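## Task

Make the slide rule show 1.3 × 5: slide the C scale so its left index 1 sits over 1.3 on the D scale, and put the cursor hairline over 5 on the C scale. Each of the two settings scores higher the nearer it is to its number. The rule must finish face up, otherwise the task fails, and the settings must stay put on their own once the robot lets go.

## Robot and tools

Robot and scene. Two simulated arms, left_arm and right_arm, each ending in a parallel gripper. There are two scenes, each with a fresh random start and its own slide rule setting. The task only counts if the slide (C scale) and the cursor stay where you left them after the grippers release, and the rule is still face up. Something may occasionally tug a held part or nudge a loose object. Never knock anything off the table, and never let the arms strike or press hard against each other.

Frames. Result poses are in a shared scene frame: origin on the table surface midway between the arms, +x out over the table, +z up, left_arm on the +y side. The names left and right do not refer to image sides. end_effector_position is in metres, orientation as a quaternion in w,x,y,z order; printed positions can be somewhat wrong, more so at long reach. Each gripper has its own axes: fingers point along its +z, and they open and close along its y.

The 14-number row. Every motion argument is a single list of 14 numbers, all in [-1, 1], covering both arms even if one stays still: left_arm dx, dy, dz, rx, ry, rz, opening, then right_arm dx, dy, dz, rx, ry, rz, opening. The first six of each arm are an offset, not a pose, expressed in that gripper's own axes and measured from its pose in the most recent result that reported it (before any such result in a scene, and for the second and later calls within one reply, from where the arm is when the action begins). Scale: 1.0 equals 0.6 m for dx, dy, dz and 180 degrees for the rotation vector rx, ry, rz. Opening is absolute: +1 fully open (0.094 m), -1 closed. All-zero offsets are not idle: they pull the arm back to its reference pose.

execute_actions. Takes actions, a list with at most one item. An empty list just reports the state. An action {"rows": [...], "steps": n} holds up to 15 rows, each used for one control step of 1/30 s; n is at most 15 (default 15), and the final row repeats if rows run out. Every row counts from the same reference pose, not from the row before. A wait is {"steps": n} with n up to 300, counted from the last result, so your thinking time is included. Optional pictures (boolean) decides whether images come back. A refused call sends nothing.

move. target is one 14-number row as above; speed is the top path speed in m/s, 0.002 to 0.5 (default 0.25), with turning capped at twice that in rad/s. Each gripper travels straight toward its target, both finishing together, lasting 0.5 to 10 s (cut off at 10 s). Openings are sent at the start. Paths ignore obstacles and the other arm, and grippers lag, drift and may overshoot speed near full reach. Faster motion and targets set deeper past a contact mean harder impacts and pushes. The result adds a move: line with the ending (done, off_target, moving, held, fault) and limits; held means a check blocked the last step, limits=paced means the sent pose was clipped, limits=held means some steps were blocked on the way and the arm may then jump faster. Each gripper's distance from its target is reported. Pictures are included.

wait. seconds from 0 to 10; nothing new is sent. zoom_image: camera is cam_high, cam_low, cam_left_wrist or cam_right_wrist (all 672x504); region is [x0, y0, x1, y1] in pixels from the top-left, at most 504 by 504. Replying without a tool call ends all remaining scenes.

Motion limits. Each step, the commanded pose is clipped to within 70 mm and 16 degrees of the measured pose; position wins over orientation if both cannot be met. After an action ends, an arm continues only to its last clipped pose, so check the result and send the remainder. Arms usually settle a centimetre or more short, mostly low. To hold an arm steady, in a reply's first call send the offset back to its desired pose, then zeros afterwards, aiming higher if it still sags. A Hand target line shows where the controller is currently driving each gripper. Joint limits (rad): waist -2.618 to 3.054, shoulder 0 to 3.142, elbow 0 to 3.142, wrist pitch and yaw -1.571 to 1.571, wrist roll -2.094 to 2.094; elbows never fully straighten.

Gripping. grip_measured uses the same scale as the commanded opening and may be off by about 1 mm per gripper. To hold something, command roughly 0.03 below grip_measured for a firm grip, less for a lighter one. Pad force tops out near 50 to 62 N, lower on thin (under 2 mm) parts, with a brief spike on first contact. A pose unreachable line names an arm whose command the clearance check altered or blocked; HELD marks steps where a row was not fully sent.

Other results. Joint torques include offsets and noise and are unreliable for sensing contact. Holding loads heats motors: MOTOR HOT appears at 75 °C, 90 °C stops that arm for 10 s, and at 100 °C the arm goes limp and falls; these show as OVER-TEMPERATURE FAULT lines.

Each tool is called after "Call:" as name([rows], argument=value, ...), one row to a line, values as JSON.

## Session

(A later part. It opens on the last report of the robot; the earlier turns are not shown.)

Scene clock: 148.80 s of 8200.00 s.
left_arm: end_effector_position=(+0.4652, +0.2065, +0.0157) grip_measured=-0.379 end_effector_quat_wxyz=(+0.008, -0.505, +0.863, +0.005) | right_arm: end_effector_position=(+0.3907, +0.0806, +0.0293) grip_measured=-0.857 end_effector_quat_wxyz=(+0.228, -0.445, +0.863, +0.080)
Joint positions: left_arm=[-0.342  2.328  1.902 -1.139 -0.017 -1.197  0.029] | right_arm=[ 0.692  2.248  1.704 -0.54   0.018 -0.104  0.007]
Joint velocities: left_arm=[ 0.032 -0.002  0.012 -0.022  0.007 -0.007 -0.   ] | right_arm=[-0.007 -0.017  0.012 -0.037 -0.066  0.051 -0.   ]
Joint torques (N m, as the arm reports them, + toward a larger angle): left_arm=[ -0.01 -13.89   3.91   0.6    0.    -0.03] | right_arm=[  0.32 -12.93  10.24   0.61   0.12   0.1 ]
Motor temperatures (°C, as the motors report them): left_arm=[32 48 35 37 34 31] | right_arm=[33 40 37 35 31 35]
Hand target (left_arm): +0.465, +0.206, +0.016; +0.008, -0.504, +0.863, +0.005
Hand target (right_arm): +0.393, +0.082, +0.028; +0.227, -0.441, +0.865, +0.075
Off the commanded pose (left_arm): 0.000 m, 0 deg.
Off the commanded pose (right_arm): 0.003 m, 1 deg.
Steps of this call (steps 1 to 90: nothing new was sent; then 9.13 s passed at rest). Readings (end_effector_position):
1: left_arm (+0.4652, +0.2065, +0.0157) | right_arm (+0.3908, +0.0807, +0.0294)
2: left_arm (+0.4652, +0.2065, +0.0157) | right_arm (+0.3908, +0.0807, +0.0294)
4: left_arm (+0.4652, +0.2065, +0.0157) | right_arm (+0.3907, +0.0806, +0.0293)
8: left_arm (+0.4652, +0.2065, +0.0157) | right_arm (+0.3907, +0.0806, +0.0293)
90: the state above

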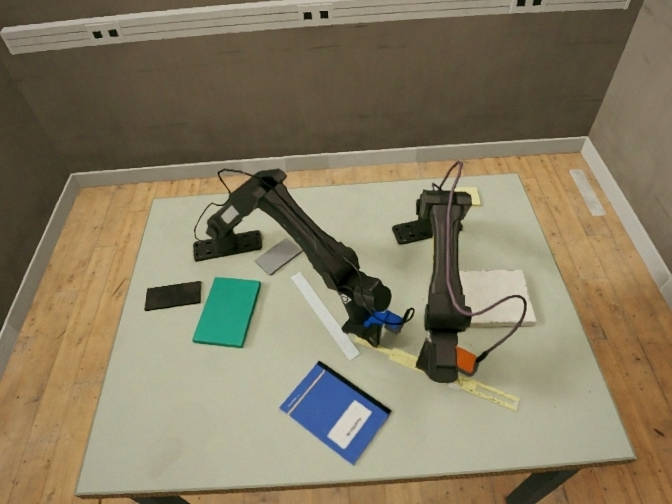

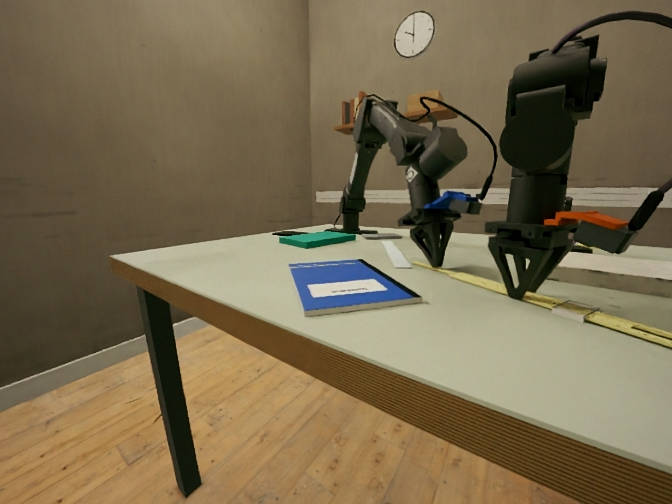

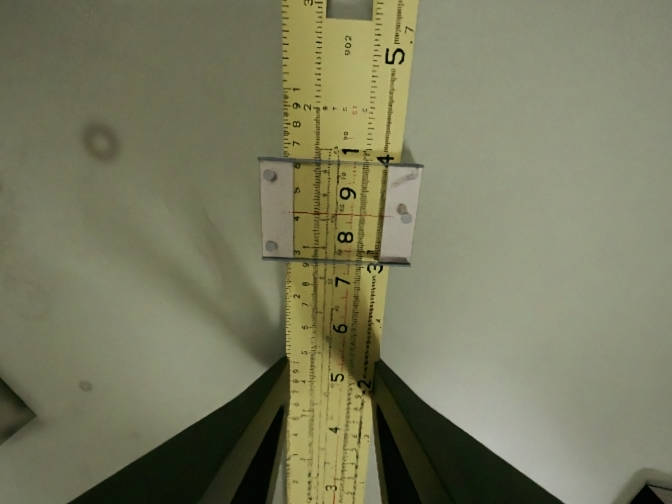

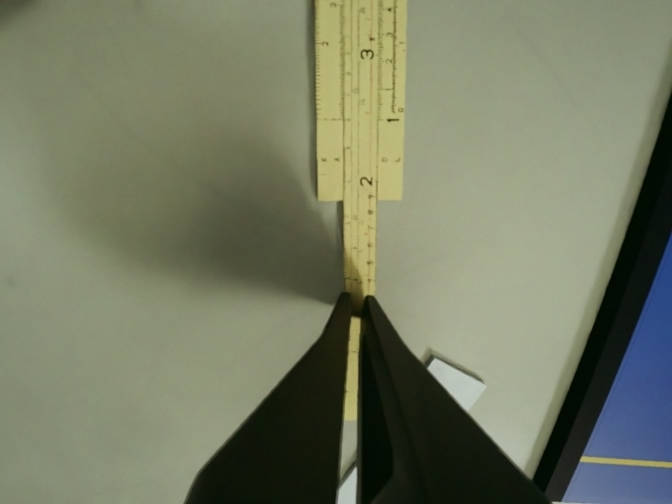

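Call:
move(target=[0,0,0,0,0,0,-0.43, 0,0,-0.025,0,0.06,0,-0.35])

Call:
move(target=[0,0,0,0,0,0,-0.43, 0.012,0,0.04,0,0,0,-0.35], speed=0.03)

Scene clock: 158.00 s of 8200.00 s.
left_arm: end_effector_position=(+0.4652, +0.2065, +0.0157) grip_measured=-0.379 end_effector_quat_wxyz=(+0.008, -0.505, +0.863, +0.005) | right_arm: end_effector_position=(+0.3848, +0.0711, +0.0338) grip_measured=-0.353 end_effector_quat_wxyz=(+0.139, -0.451, +0.881, +0.040)
Joint positions: left_arm=[-0.342  2.328  1.902 -1.139 -0.017 -1.197  0.029] | right_arm=[ 0.692  2.376  2.018 -0.924  0.028 -0.099  0.03 ]
Joint velocities: left_arm=[ 0.022  0.007  0.022  0.022  0.051  0.066 -0.001] | right_arm=[ 0.007 -0.012 -0.022  0.007  0.007 -0.022  0.001]
Joint torques (N m, as the arm reports them, + toward a larger angle): left_arm=[  0.07 -13.8    3.83   0.58   0.02  -0.02] | right_arm=[  0.77 -15.43  10.9    0.27   0.13   0.09]
Motor temperatures (°C, as the motors report them): left_arm=[32 48 35 37 34 31] | right_arm=[33 41 37 35 31 35]
Hand target (left_arm): +0.465, +0.206, +0.016; +0.008, -0.505, +0.863, +0.005
Hand target (right_arm): +0.385, +0.075, +0.042; +0.145, -0.449, +0.881, +0.040
Off the commanded pose (left_arm): 0.000 m, 0 deg.
Off the commanded pose (right_arm): 0.010 m, 1 deg.
After step 90, 5.07 s passed at rest.
move: done

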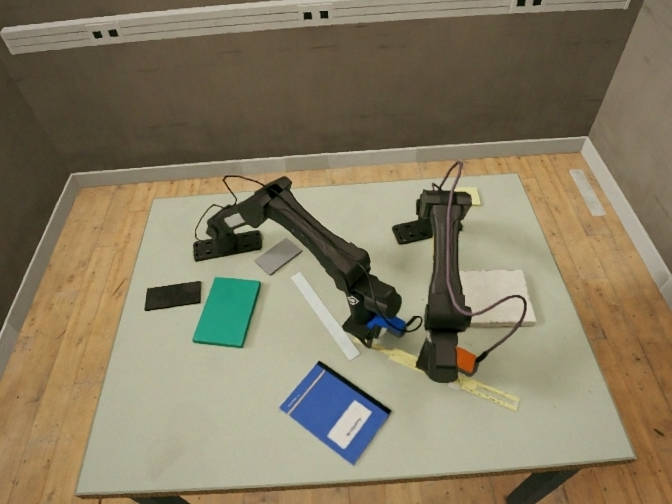

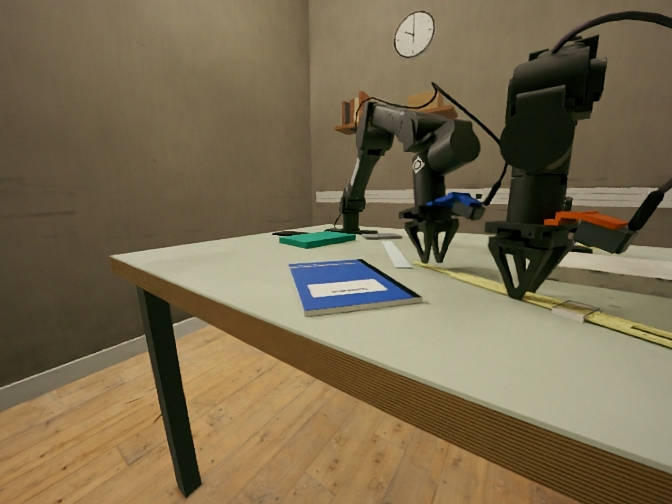

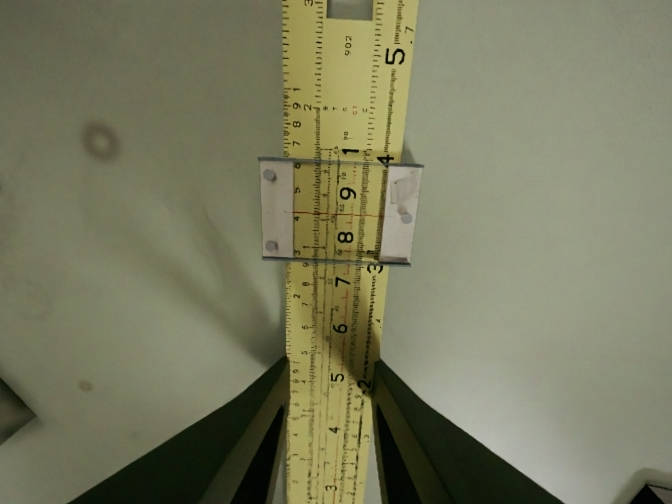

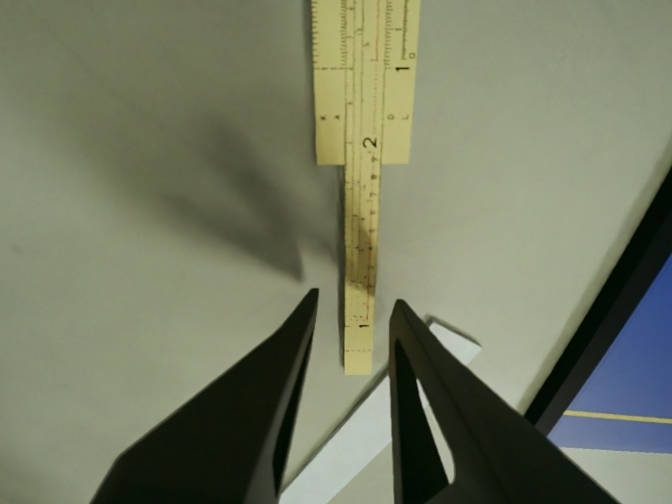

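Scene clock: 159.17 s of 8200.00 s.
left_arm: end_effector_position=(+0.4652, +0.2065, +0.0157) grip_measured=-0.379 end_effector_quat_wxyz=(+0.008, -0.505, +0.863, +0.005) | right_arm: end_effector_position=(+0.3893, +0.0763, +0.0258) grip_measured=-0.353 end_effector_quat_wxyz=(+0.153, -0.450, +0.879, +0.046)
Joint positions: left_arm=[-0.342  2.328  1.902 -1.139 -0.017 -1.197  0.029] | right_arm=[ 0.692  2.38   1.983 -0.854  0.028 -0.099  0.03 ]
Joint velocities: left_arm=[-0.027 -0.022  0.007 -0.051 -0.066 -0.037 -0.   ] | right_arm=[-0.002 -0.002 -0.007  0.066 -0.051  0.007  0.001]
Joint torques (N m, as the arm reports them, + toward a larger angle): left_arm=[ -0.05 -13.88   4.01   0.58   0.01   0.  ] | right_arm=[ -0.37 -14.06   4.86   0.6    0.02  -0.02]
Motor temperatures (°C, as the motors report them): left_arm=[32 48 35 37 34 31] | right_arm=[33 41 37 35 31 35]
Hand target (left_arm): +0.465, +0.206, +0.016; +0.008, -0.505, +0.863, +0.005
Hand target (right_arm): +0.386, +0.070, +0.009; +0.139, -0.451, +0.881, +0.040
Off the commanded pose (left_arm): 0.000 m, 0 deg.
Off the commanded pose (right_arm): 0.018 m, 2 deg.
move: off_target (right_arm)

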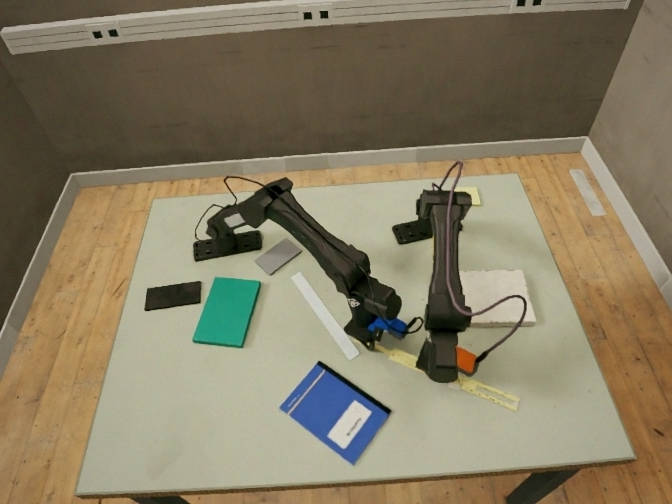

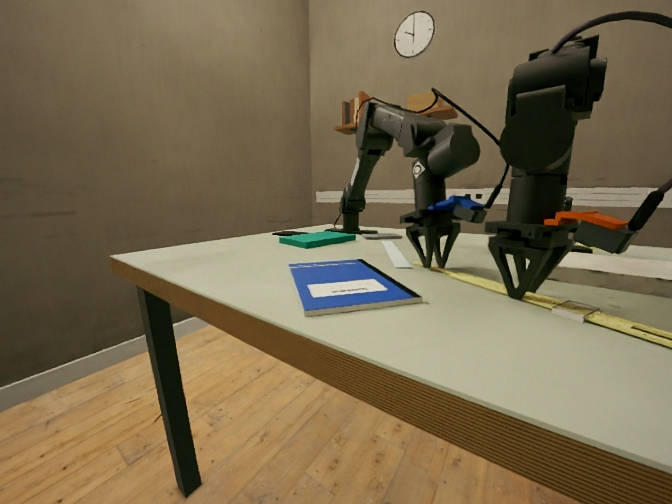

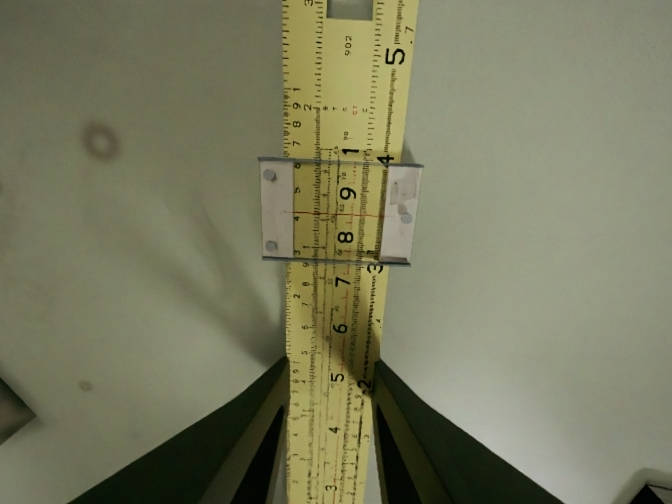

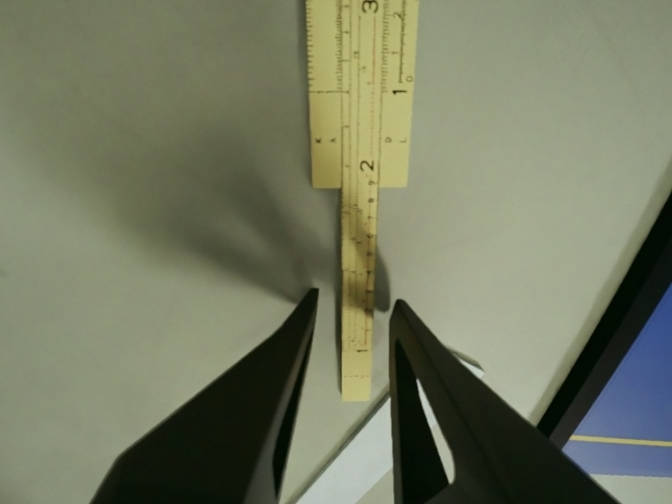

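Call:
move(target=[0,0,0,0,0,0,-0.43, 0,0,0.004,0,0,0,-0.8], speed=0.03)

Scene clock: 161.23 s of 8200.00 s.
left_arm: end_effector_position=(+0.4652, +0.2065, +0.0157) grip_measured=-0.379 end_effector_quat_wxyz=(+0.008, -0.504, +0.864, +0.005) | right_arm: end_effector_position=(+0.3895, +0.0769, +0.0259) grip_measured=-0.781 end_effector_quat_wxyz=(+0.154, -0.453, +0.877, +0.046)
Joint positions: left_arm=[-0.342  2.328  1.902 -1.139 -0.017 -1.195  0.029] | right_arm=[ 0.692  2.379  1.982 -0.851  0.026 -0.106  0.01 ]
Joint velocities: left_arm=[-0.002  0.017 -0.007  0.007 -0.022  0.022 -0.   ] | right_arm=[ 0.002 -0.007 -0.007 -0.022 -0.037  0.066 -0.   ]
Joint torques (N m, as the arm reports them, + toward a larger angle): left_arm=[  0.04 -13.84   3.98   0.57  -0.01  -0.06] | right_arm=[  0.09 -15.21   7.73   0.47   0.13   0.05]
Motor temperatures (°C, as the motors report them): left_arm=[32 48 35 37 34 31] | right_arm=[33 41 37 35 31 35]
Hand target (left_arm): +0.465, +0.206, +0.016; +0.008, -0.505, +0.863, +0.005
Hand target (right_arm): +0.390, +0.077, +0.023; +0.153, -0.450, +0.879, +0.046
Off the commanded pose (left_arm): 0.000 m, 0 deg.
Off the commanded pose (right_arm): 0.002 m, 0 deg.
move: done

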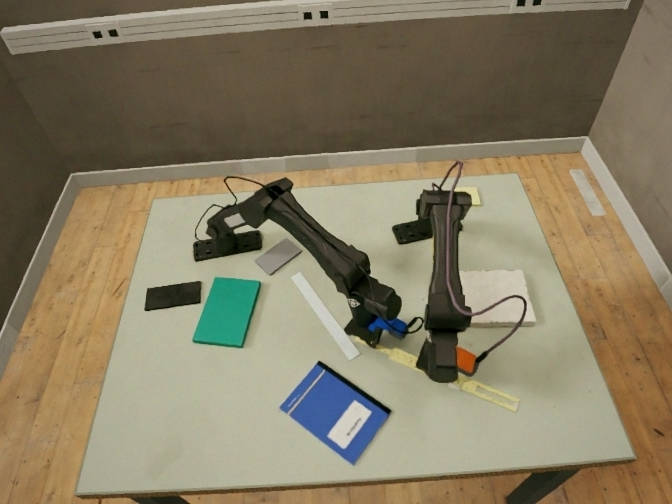

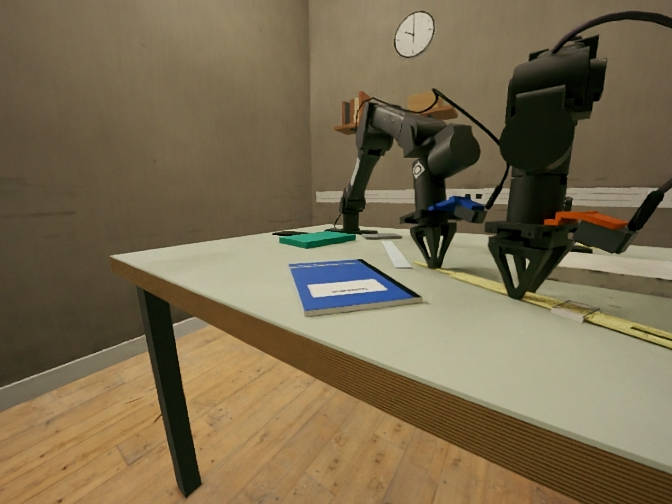

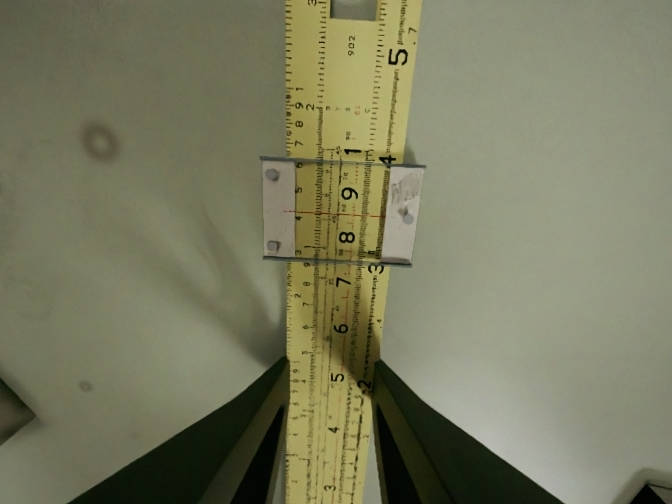

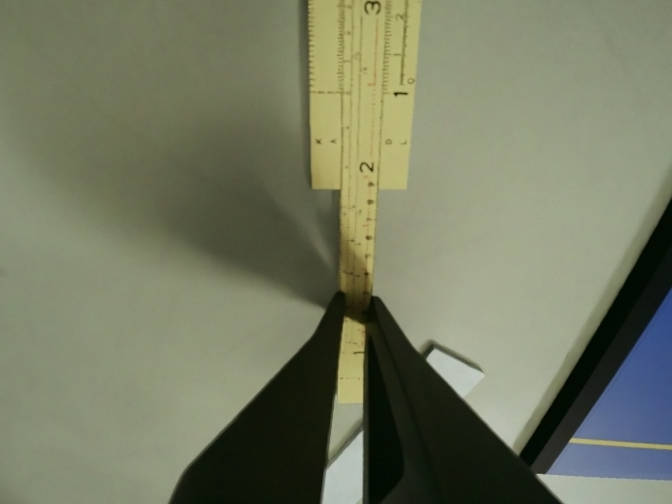

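Call:
move(target=[0,0,0,0,0,0,-0.43, -0.063,0.005,0.022,0,0,0,-0.83], speed=0.04)

Scene clock: 167.53 s of 8200.00 s.
left_arm: end_effector_position=(+0.4723, +0.2146, +0.0160) grip_measured=-0.379 end_effector_quat_wxyz=(+0.028, -0.505, +0.862, +0.011) | right_arm: end_effector_position=(+0.3979, +0.0865, +0.0259) grip_measured=-0.784 end_effector_quat_wxyz=(+0.116, -0.458, +0.881, +0.028)
Joint positions: left_arm=[-0.336  2.328  1.902 -1.115 -0.052 -1.192  0.029] | right_arm=[ 0.694  2.564  2.342 -1.112  0.031 -0.11   0.01 ]
Joint velocities: left_arm=[-0.002 -0.027 -0.002 -0.051  0.037 -0.007  0.001] | right_arm=[ 0.002  0.027  0.032 -0.022  0.066 -0.022 -0.001]
Joint torques (N m, as the arm reports them, + toward a larger angle): left_arm=[ -0.56 -13.94   3.82   0.36   0.42  -0.06] | right_arm=[  0.83 -14.28  10.27   1.19  -0.06   0.2 ]
Motor temperatures (°C, as the motors report them): left_arm=[32 48 35 37 34 31] | right_arm=[33 41 36 36 31 35]
Hand target (left_arm): +0.465, +0.207, +0.016; +0.008, -0.504, +0.864, +0.005
Hand target (right_arm): +0.409, +0.109, +0.026; +0.154, -0.453, +0.877, +0.047
Off the commanded pose (left_arm): 0.011 m, 2 deg.
Off the commanded pose (right_arm): 0.028 m, 5 deg.
After step 90, 2.07 s passed at rest.
move: off_target (left_arm, right_arm)

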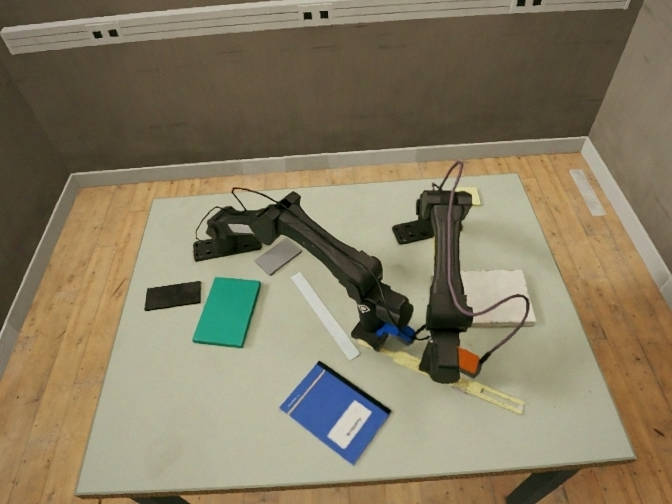

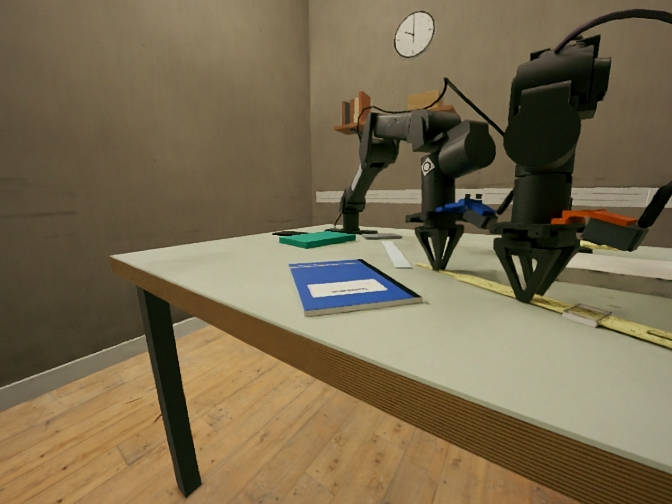

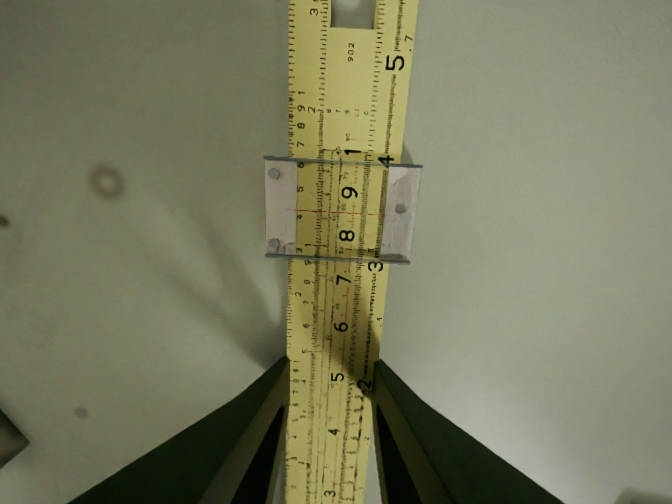

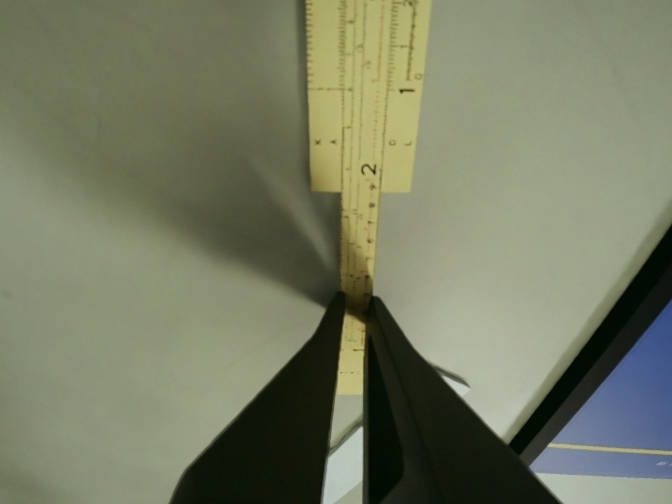

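Call:
move(target=[0.018,0,0,0,0,0,-0.387, -0.05,0.004,0.017,0,0,0,-0.83], speed=0.03)

Scene clock: 171.50 s of 8200.00 s.
left_arm: end_effector_position=(+0.4790, +0.2207, +0.0167) grip_measured=-0.371 end_effector_quat_wxyz=(+0.049, -0.507, +0.861, +0.020) | right_arm: end_effector_position=(+0.4040, +0.0923, +0.0256) grip_measured=-0.785 end_effector_quat_wxyz=(+0.094, -0.462, +0.882, +0.018)
Joint positions: left_arm=[-0.336  2.328  1.902 -1.092 -0.092 -1.194  0.03 ] | right_arm=[ 0.694  2.82   2.851 -1.413  0.035 -0.115  0.01 ]
Joint velocities: left_arm=[-0.012 -0.022  0.007 -0.037 -0.022 -0.007  0.001] | right_arm=[-0.002 -0.012  0.007  0.007 -0.022 -0.081 -0.   ]
Joint torques (N m, as the arm reports them, + toward a larger angle): left_arm=[ -2.04 -15.07   2.14   0.52   0.43  -0.26] | right_arm=[  0.71 -15.07   9.71   0.94   0.06   0.09]
Motor temperatures (°C, as the motors report them): left_arm=[32 48 35 36 34 31] | right_arm=[33 41 37 36 31 35]
Hand target (left_arm): +0.467, +0.206, +0.015; +0.028, -0.506, +0.862, +0.012
Hand target (right_arm): +0.413, +0.111, +0.023; +0.127, -0.458, +0.879, +0.033
Off the commanded pose (left_arm): 0.020 m, 3 deg.
Off the commanded pose (right_arm): 0.024 m, 3 deg.
elbow stopped short (right arm): the move would have taken joint 3 (elbow) straighter than the controller allows; a more bent joint 3 avoids this.
move: off_target (left_arm, right_arm)

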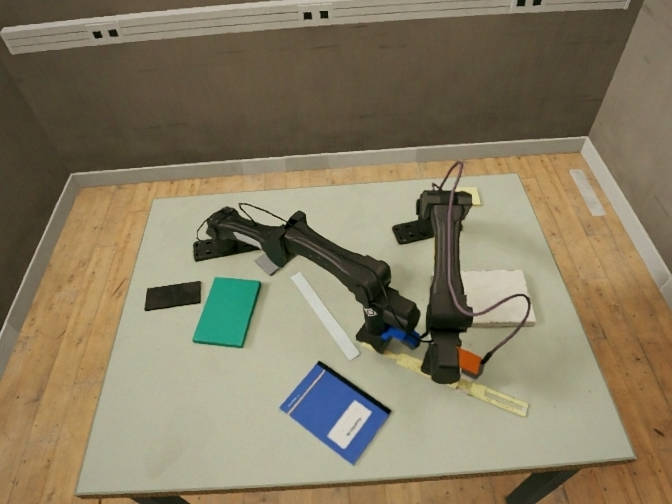

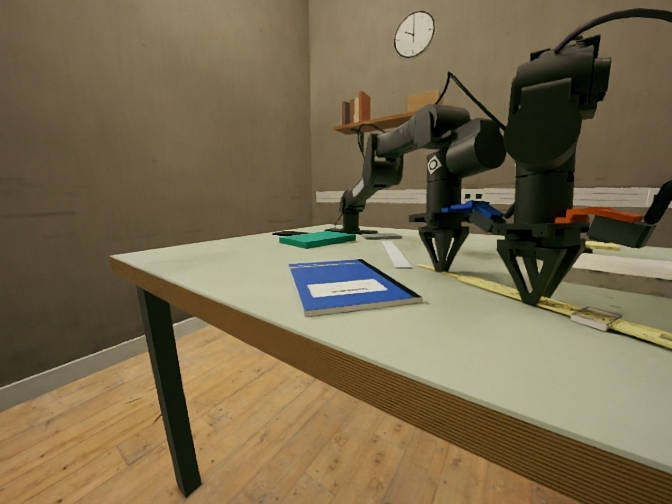

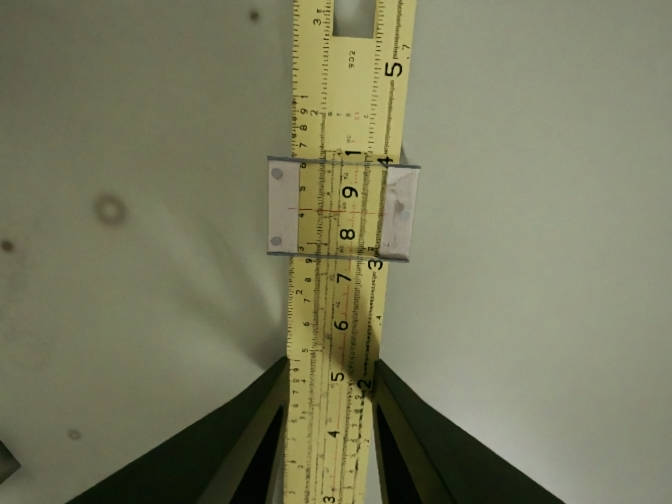

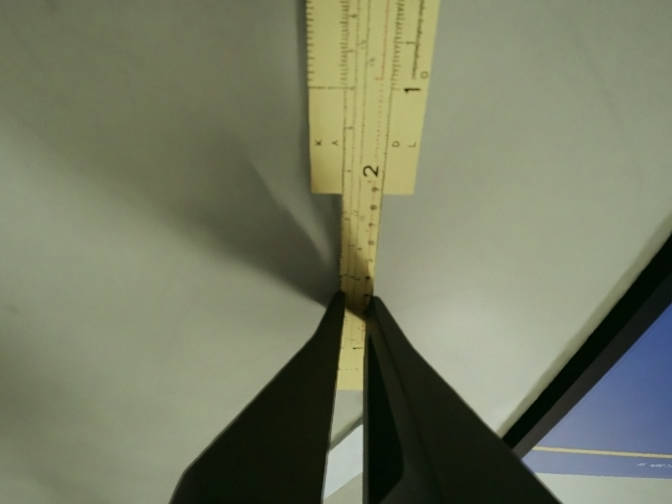

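Call:
move(target=[0,0,0,0,0,0,-0.387, 0.02,0,-0.007,0,0.02,0,-0.83], speed=0.04)

Call:
move(target=[0,0,-0.06,0,0,0,-0.1, 0,0,0,0,0,0,-0.83], speed=0.08)

Call:
move(target=[-0.26,0,0,0,0,0,-0.1, 0,0,0,0,0,0,-0.83], speed=0.15)

Scene clock: 180.77 s of 8200.00 s.
left_arm: end_effector_position=(+0.4792, +0.2211, +0.0168) grip_measured=-0.371 end_effector_quat_wxyz=(+0.050, -0.506, +0.861, +0.020) | right_arm: end_effector_position=(+0.4032, +0.0913, +0.0253) grip_measured=-0.785 end_effector_quat_wxyz=(+0.092, -0.464, +0.881, +0.016)
Joint positions: left_arm=[-0.336  2.328  1.902 -1.091 -0.094 -1.192  0.03 ] | right_arm=[ 0.694  2.82   2.851 -1.418  0.036 -0.119  0.01 ]
Joint velocities: left_arm=[ 0.002 -0.012 -0.012  0.022  0.022 -0.037  0.   ] | right_arm=[ 0.002  0.007  0.002 -0.037  0.022 -0.022  0.001]
Joint torques (N m, as the arm reports them, + toward a larger angle): left_arm=[  0.01 -14.07   3.95   0.65  -0.03  -0.04] | right_arm=[  0.12 -17.47   8.72  -0.31   0.16   0.04]
Motor temperatures (°C, as the motors report them): left_arm=[32 49 35 36 34 31] | right_arm=[33 42 37 36 31 35]
Hand target (left_arm): +0.479, +0.221, +0.017; +0.049, -0.506, +0.861, +0.020
Hand target (right_arm): +0.396, +0.082, +0.027; +0.073, -0.462, +0.884, +0.006
Off the commanded pose (left_arm): 0.000 m, 0 deg.
Off the commanded pose (right_arm): 0.012 m, 3 deg.
After step 90, 5.23 s passed at rest.
move: off_target (right_arm)

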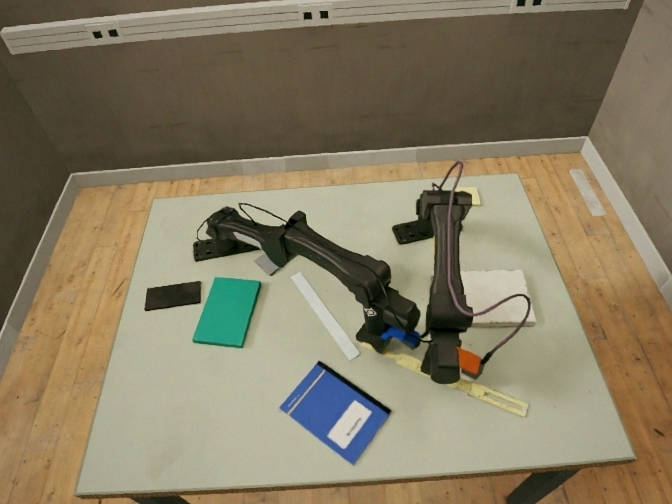

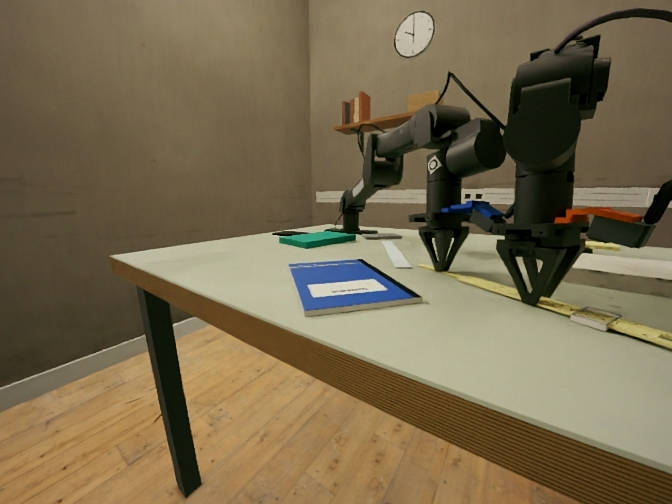

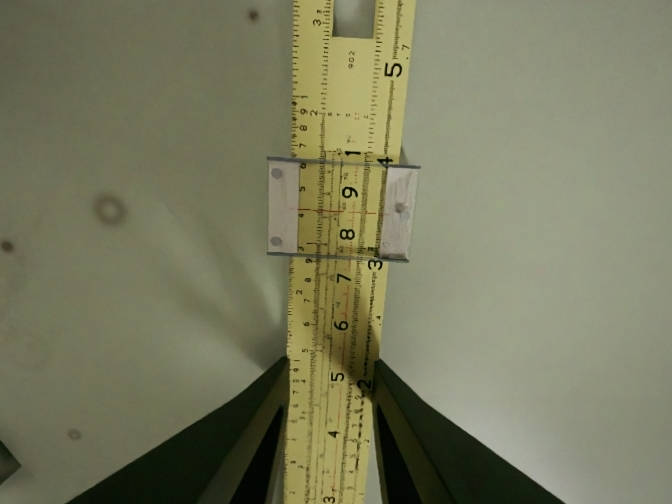

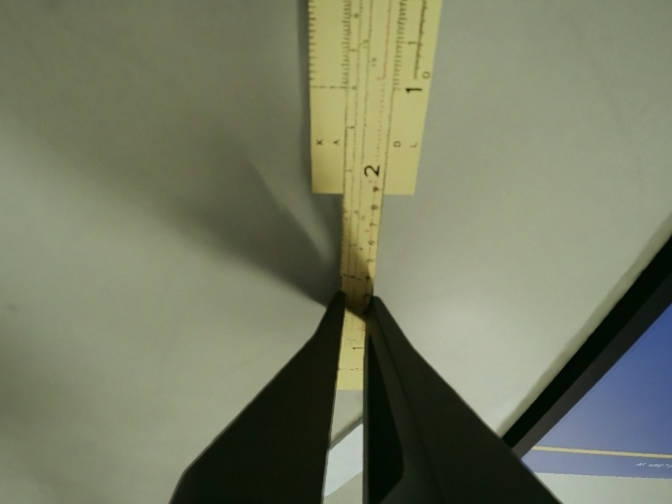

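Scene clock: 181.77 s of 8200.00 s.
left_arm: end_effector_position=(+0.4695, +0.2219, +0.0309) grip_measured=-0.102 end_effector_quat_wxyz=(+0.030, -0.505, +0.862, +0.034) | right_arm: end_effector_position=(+0.4029, +0.0917, +0.0253) grip_measured=-0.790 end_effector_quat_wxyz=(+0.091, -0.464, +0.881, +0.018)
Joint positions: left_arm=[-0.336  2.328  1.961 -1.198 -0.091 -1.192  0.042] | right_arm=[ 0.694  2.82   2.851 -1.418  0.033 -0.12   0.01 ]
Joint velocities: left_arm=[ 0.007 -0.007  0.002 -0.022 -0.007 -0.022 -0.001] | right_arm=[-0.012  0.017  0.012  0.037 -0.007  0.007 -0.001]
Joint torques (N m, as the arm reports them, + toward a larger angle): left_arm=[ -0.54 -16.64   5.94   0.48  -0.08  -0.12] | right_arm=[  0.15 -17.27   7.19   0.24   0.06   0.02]
Motor temperatures (°C, as the motors report them): left_arm=[32 49 35 36 34 31] | right_arm=[33 42 37 36 31 35]
Hand target (left_arm): +0.476, +0.219, +0.052; +0.050, -0.506, +0.861, +0.020
Hand target (right_arm): +0.403, +0.091, +0.025; +0.092, -0.464, +0.881, +0.016
Off the commanded pose (left_arm): 0.023 m, 3 deg.
Off the commanded pose (right_arm): 0.000 m, 0 deg.
move: off_target (left_arm)

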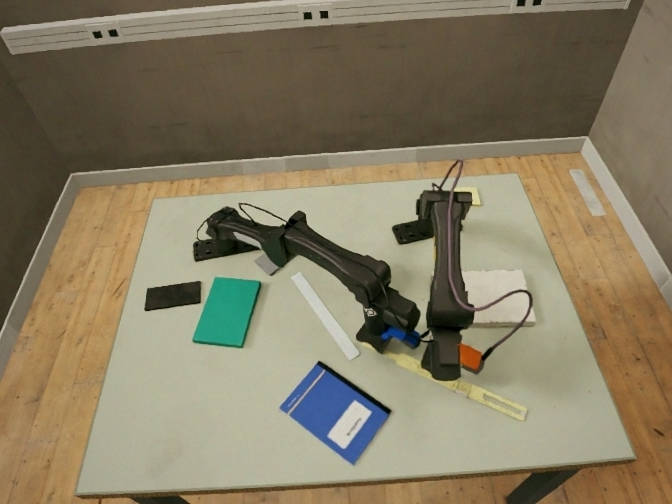

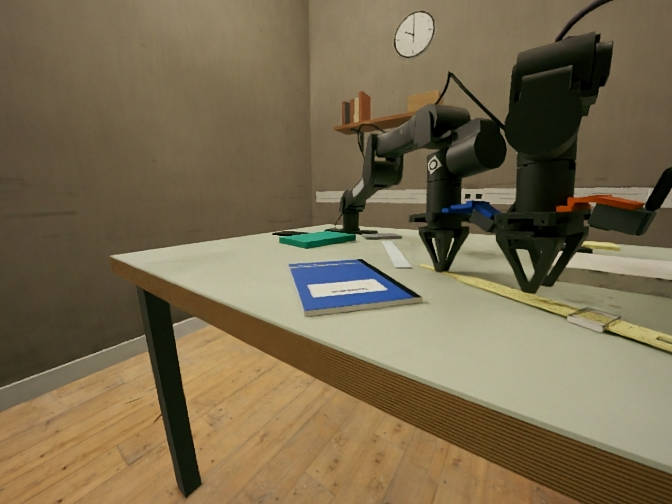

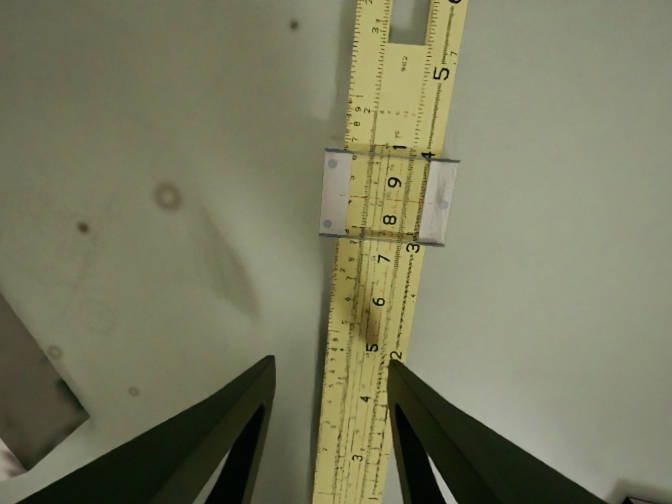

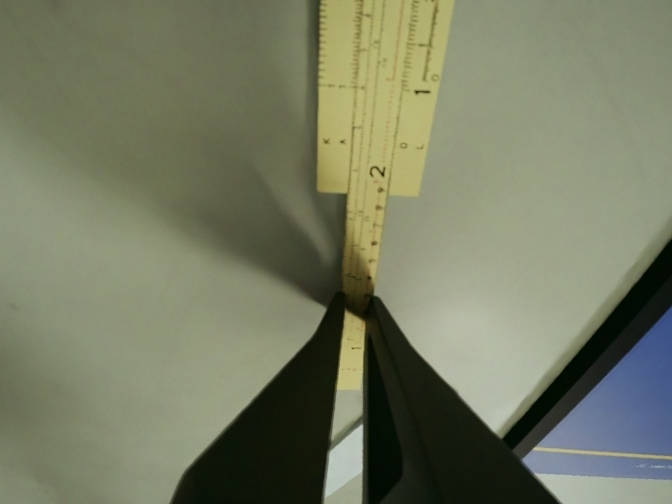

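Scene clock: 183.43 s of 8200.00 s.
left_arm: end_effector_position=(+0.5386, +0.3592, +0.0312) grip_measured=-0.102 end_effector_quat_wxyz=(+0.049, -0.508, +0.859, +0.026) | right_arm: end_effector_position=(+0.4029, +0.0917, +0.0253) grip_measured=-0.790 end_effector_quat_wxyz=(+0.091, -0.464, +0.881, +0.018)
Joint positions: left_arm=[-0.054  2.796  2.839 -1.541 -0.084 -0.916  0.042] | right_arm=[ 0.694  2.82   2.851 -1.418  0.033 -0.12   0.01 ]
Joint velocities: left_arm=[-0.022  0.012 -0.007  0.037  0.066  0.066 -0.   ] | right_arm=[ 0.007 -0.007  0.012 -0.007  0.022  0.037  0.001]
Joint torques (N m, as the arm reports them, + toward a larger angle): left_arm=[ -0.41 -17.01   5.95   0.64  -0.07   0.08] | right_arm=[  0.01 -17.37   7.29   0.25   0.     0.03]
Motor temperatures (°C, as the motors report them): left_arm=[32 49 35 36 34 31] | right_arm=[33 42 37 36 31 35]
Hand target (left_arm): +0.542, +0.358, +0.043; +0.062, -0.504, +0.861, +0.022
Hand target (right_arm): +0.403, +0.092, +0.025; +0.091, -0.464, +0.881, +0.018
Off the commanded pose (left_arm): 0.015 m, 2 deg.
Off the commanded pose (right_arm): 0.000 m, 0 deg.
elbow stopped short (left arm): the move would have taken joint 3 (elbow) straighter than the controller allows; a more bent joint 3 avoids this.
move: off_target (left_arm)

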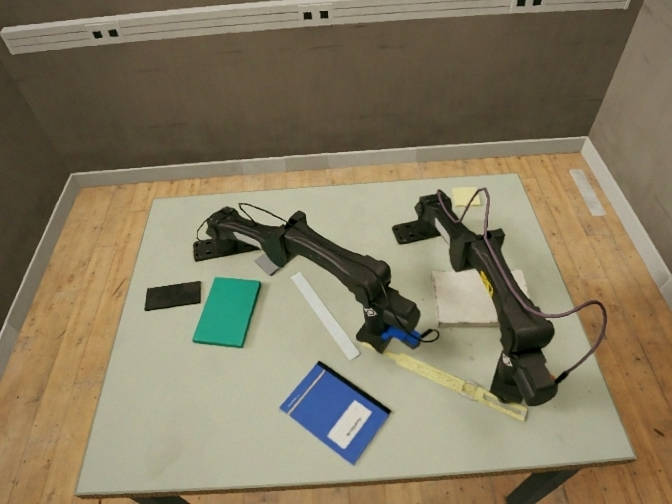

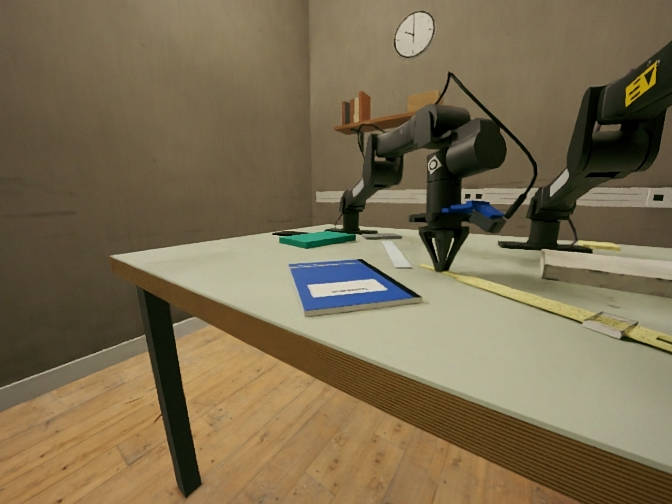

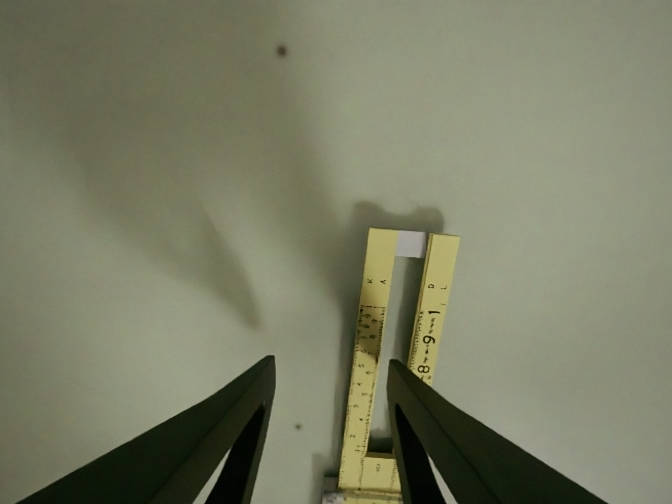

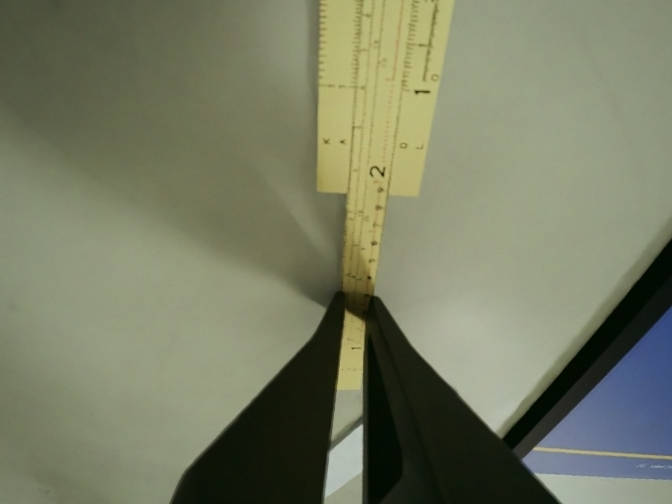

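Call:
move(target=[0.01,-0.028,0,0,-0.08,0,-0.1, 0,0,0,0,-0.05,0,-0.83], speed=0.05)

Scene clock: 198.10 s of 8200.00 s.
left_arm: end_effector_position=(+0.5465, +0.3515, +0.0243) grip_measured=-0.102 end_effector_quat_wxyz=(+0.143, -0.503, +0.847, +0.098) | right_arm: end_effector_position=(+0.4028, +0.0931, +0.0267) grip_measured=-0.794 end_effector_quat_wxyz=(+0.159, -0.459, +0.873, +0.047)
Joint positions: left_arm=[-0.143  2.552  2.294 -1.141 -0.305 -0.984  0.042] | right_arm=[ 0.694  2.475  2.155 -0.919  0.027 -0.12   0.01 ]
Joint velocities: left_arm=[ 0.012  0.002  0.022 -0.007  0.007  0.022  0.   ] | right_arm=[ 0.002 -0.007 -0.022 -0.007 -0.022  0.022 -0.   ]
Joint torques (N m, as the arm reports them, + toward a larger angle): left_arm=[ -1.07 -17.3    3.37   1.08  -0.22  -0.1 ] | right_arm=[ -0.57 -17.17   5.57   0.67  -0.12  -0.03]
Motor temperatures (°C, as the motors report them): left_arm=[32 51 36 36 34 31] | right_arm=[33 44 36 35 31 35]
Hand target (left_arm): +0.551, +0.346, +0.031; +0.156, -0.502, +0.846, +0.091
Hand target (right_arm): +0.403, +0.092, +0.026; +0.161, -0.462, +0.871, +0.052
Off the commanded pose (left_arm): 0.009 m, 2 deg.
Off the commanded pose (right_arm): 0.002 m, 1 deg.
After step 90, 8.80 s passed at rest.
move: done

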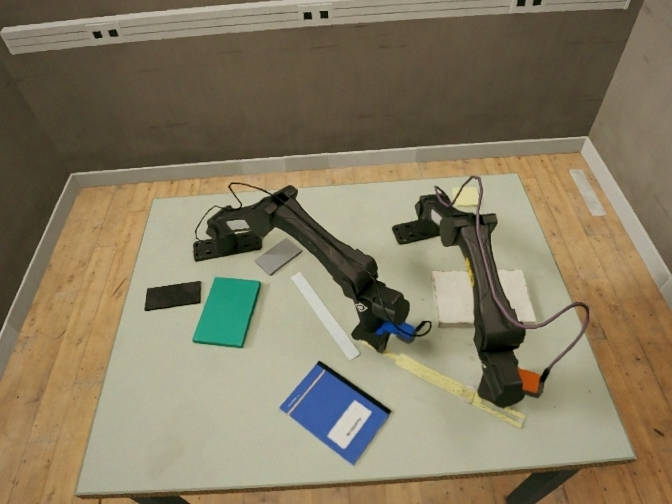

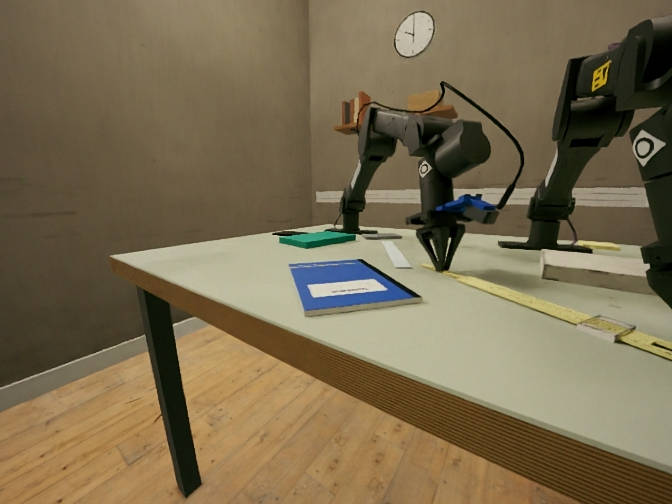

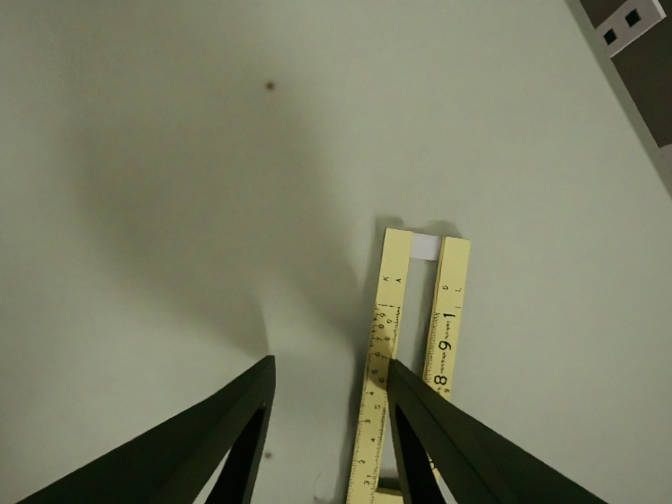

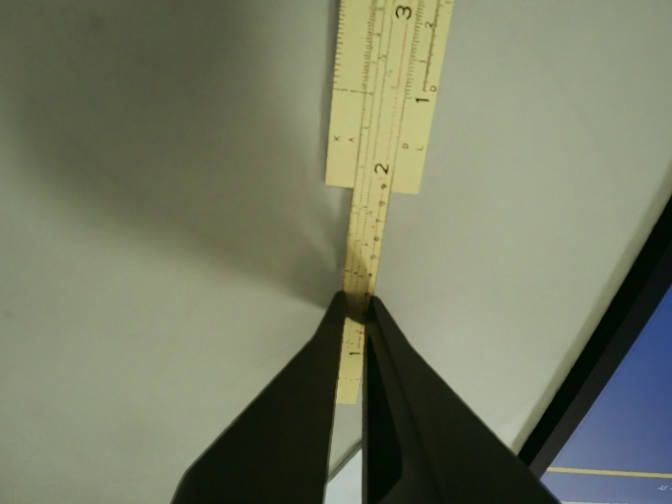

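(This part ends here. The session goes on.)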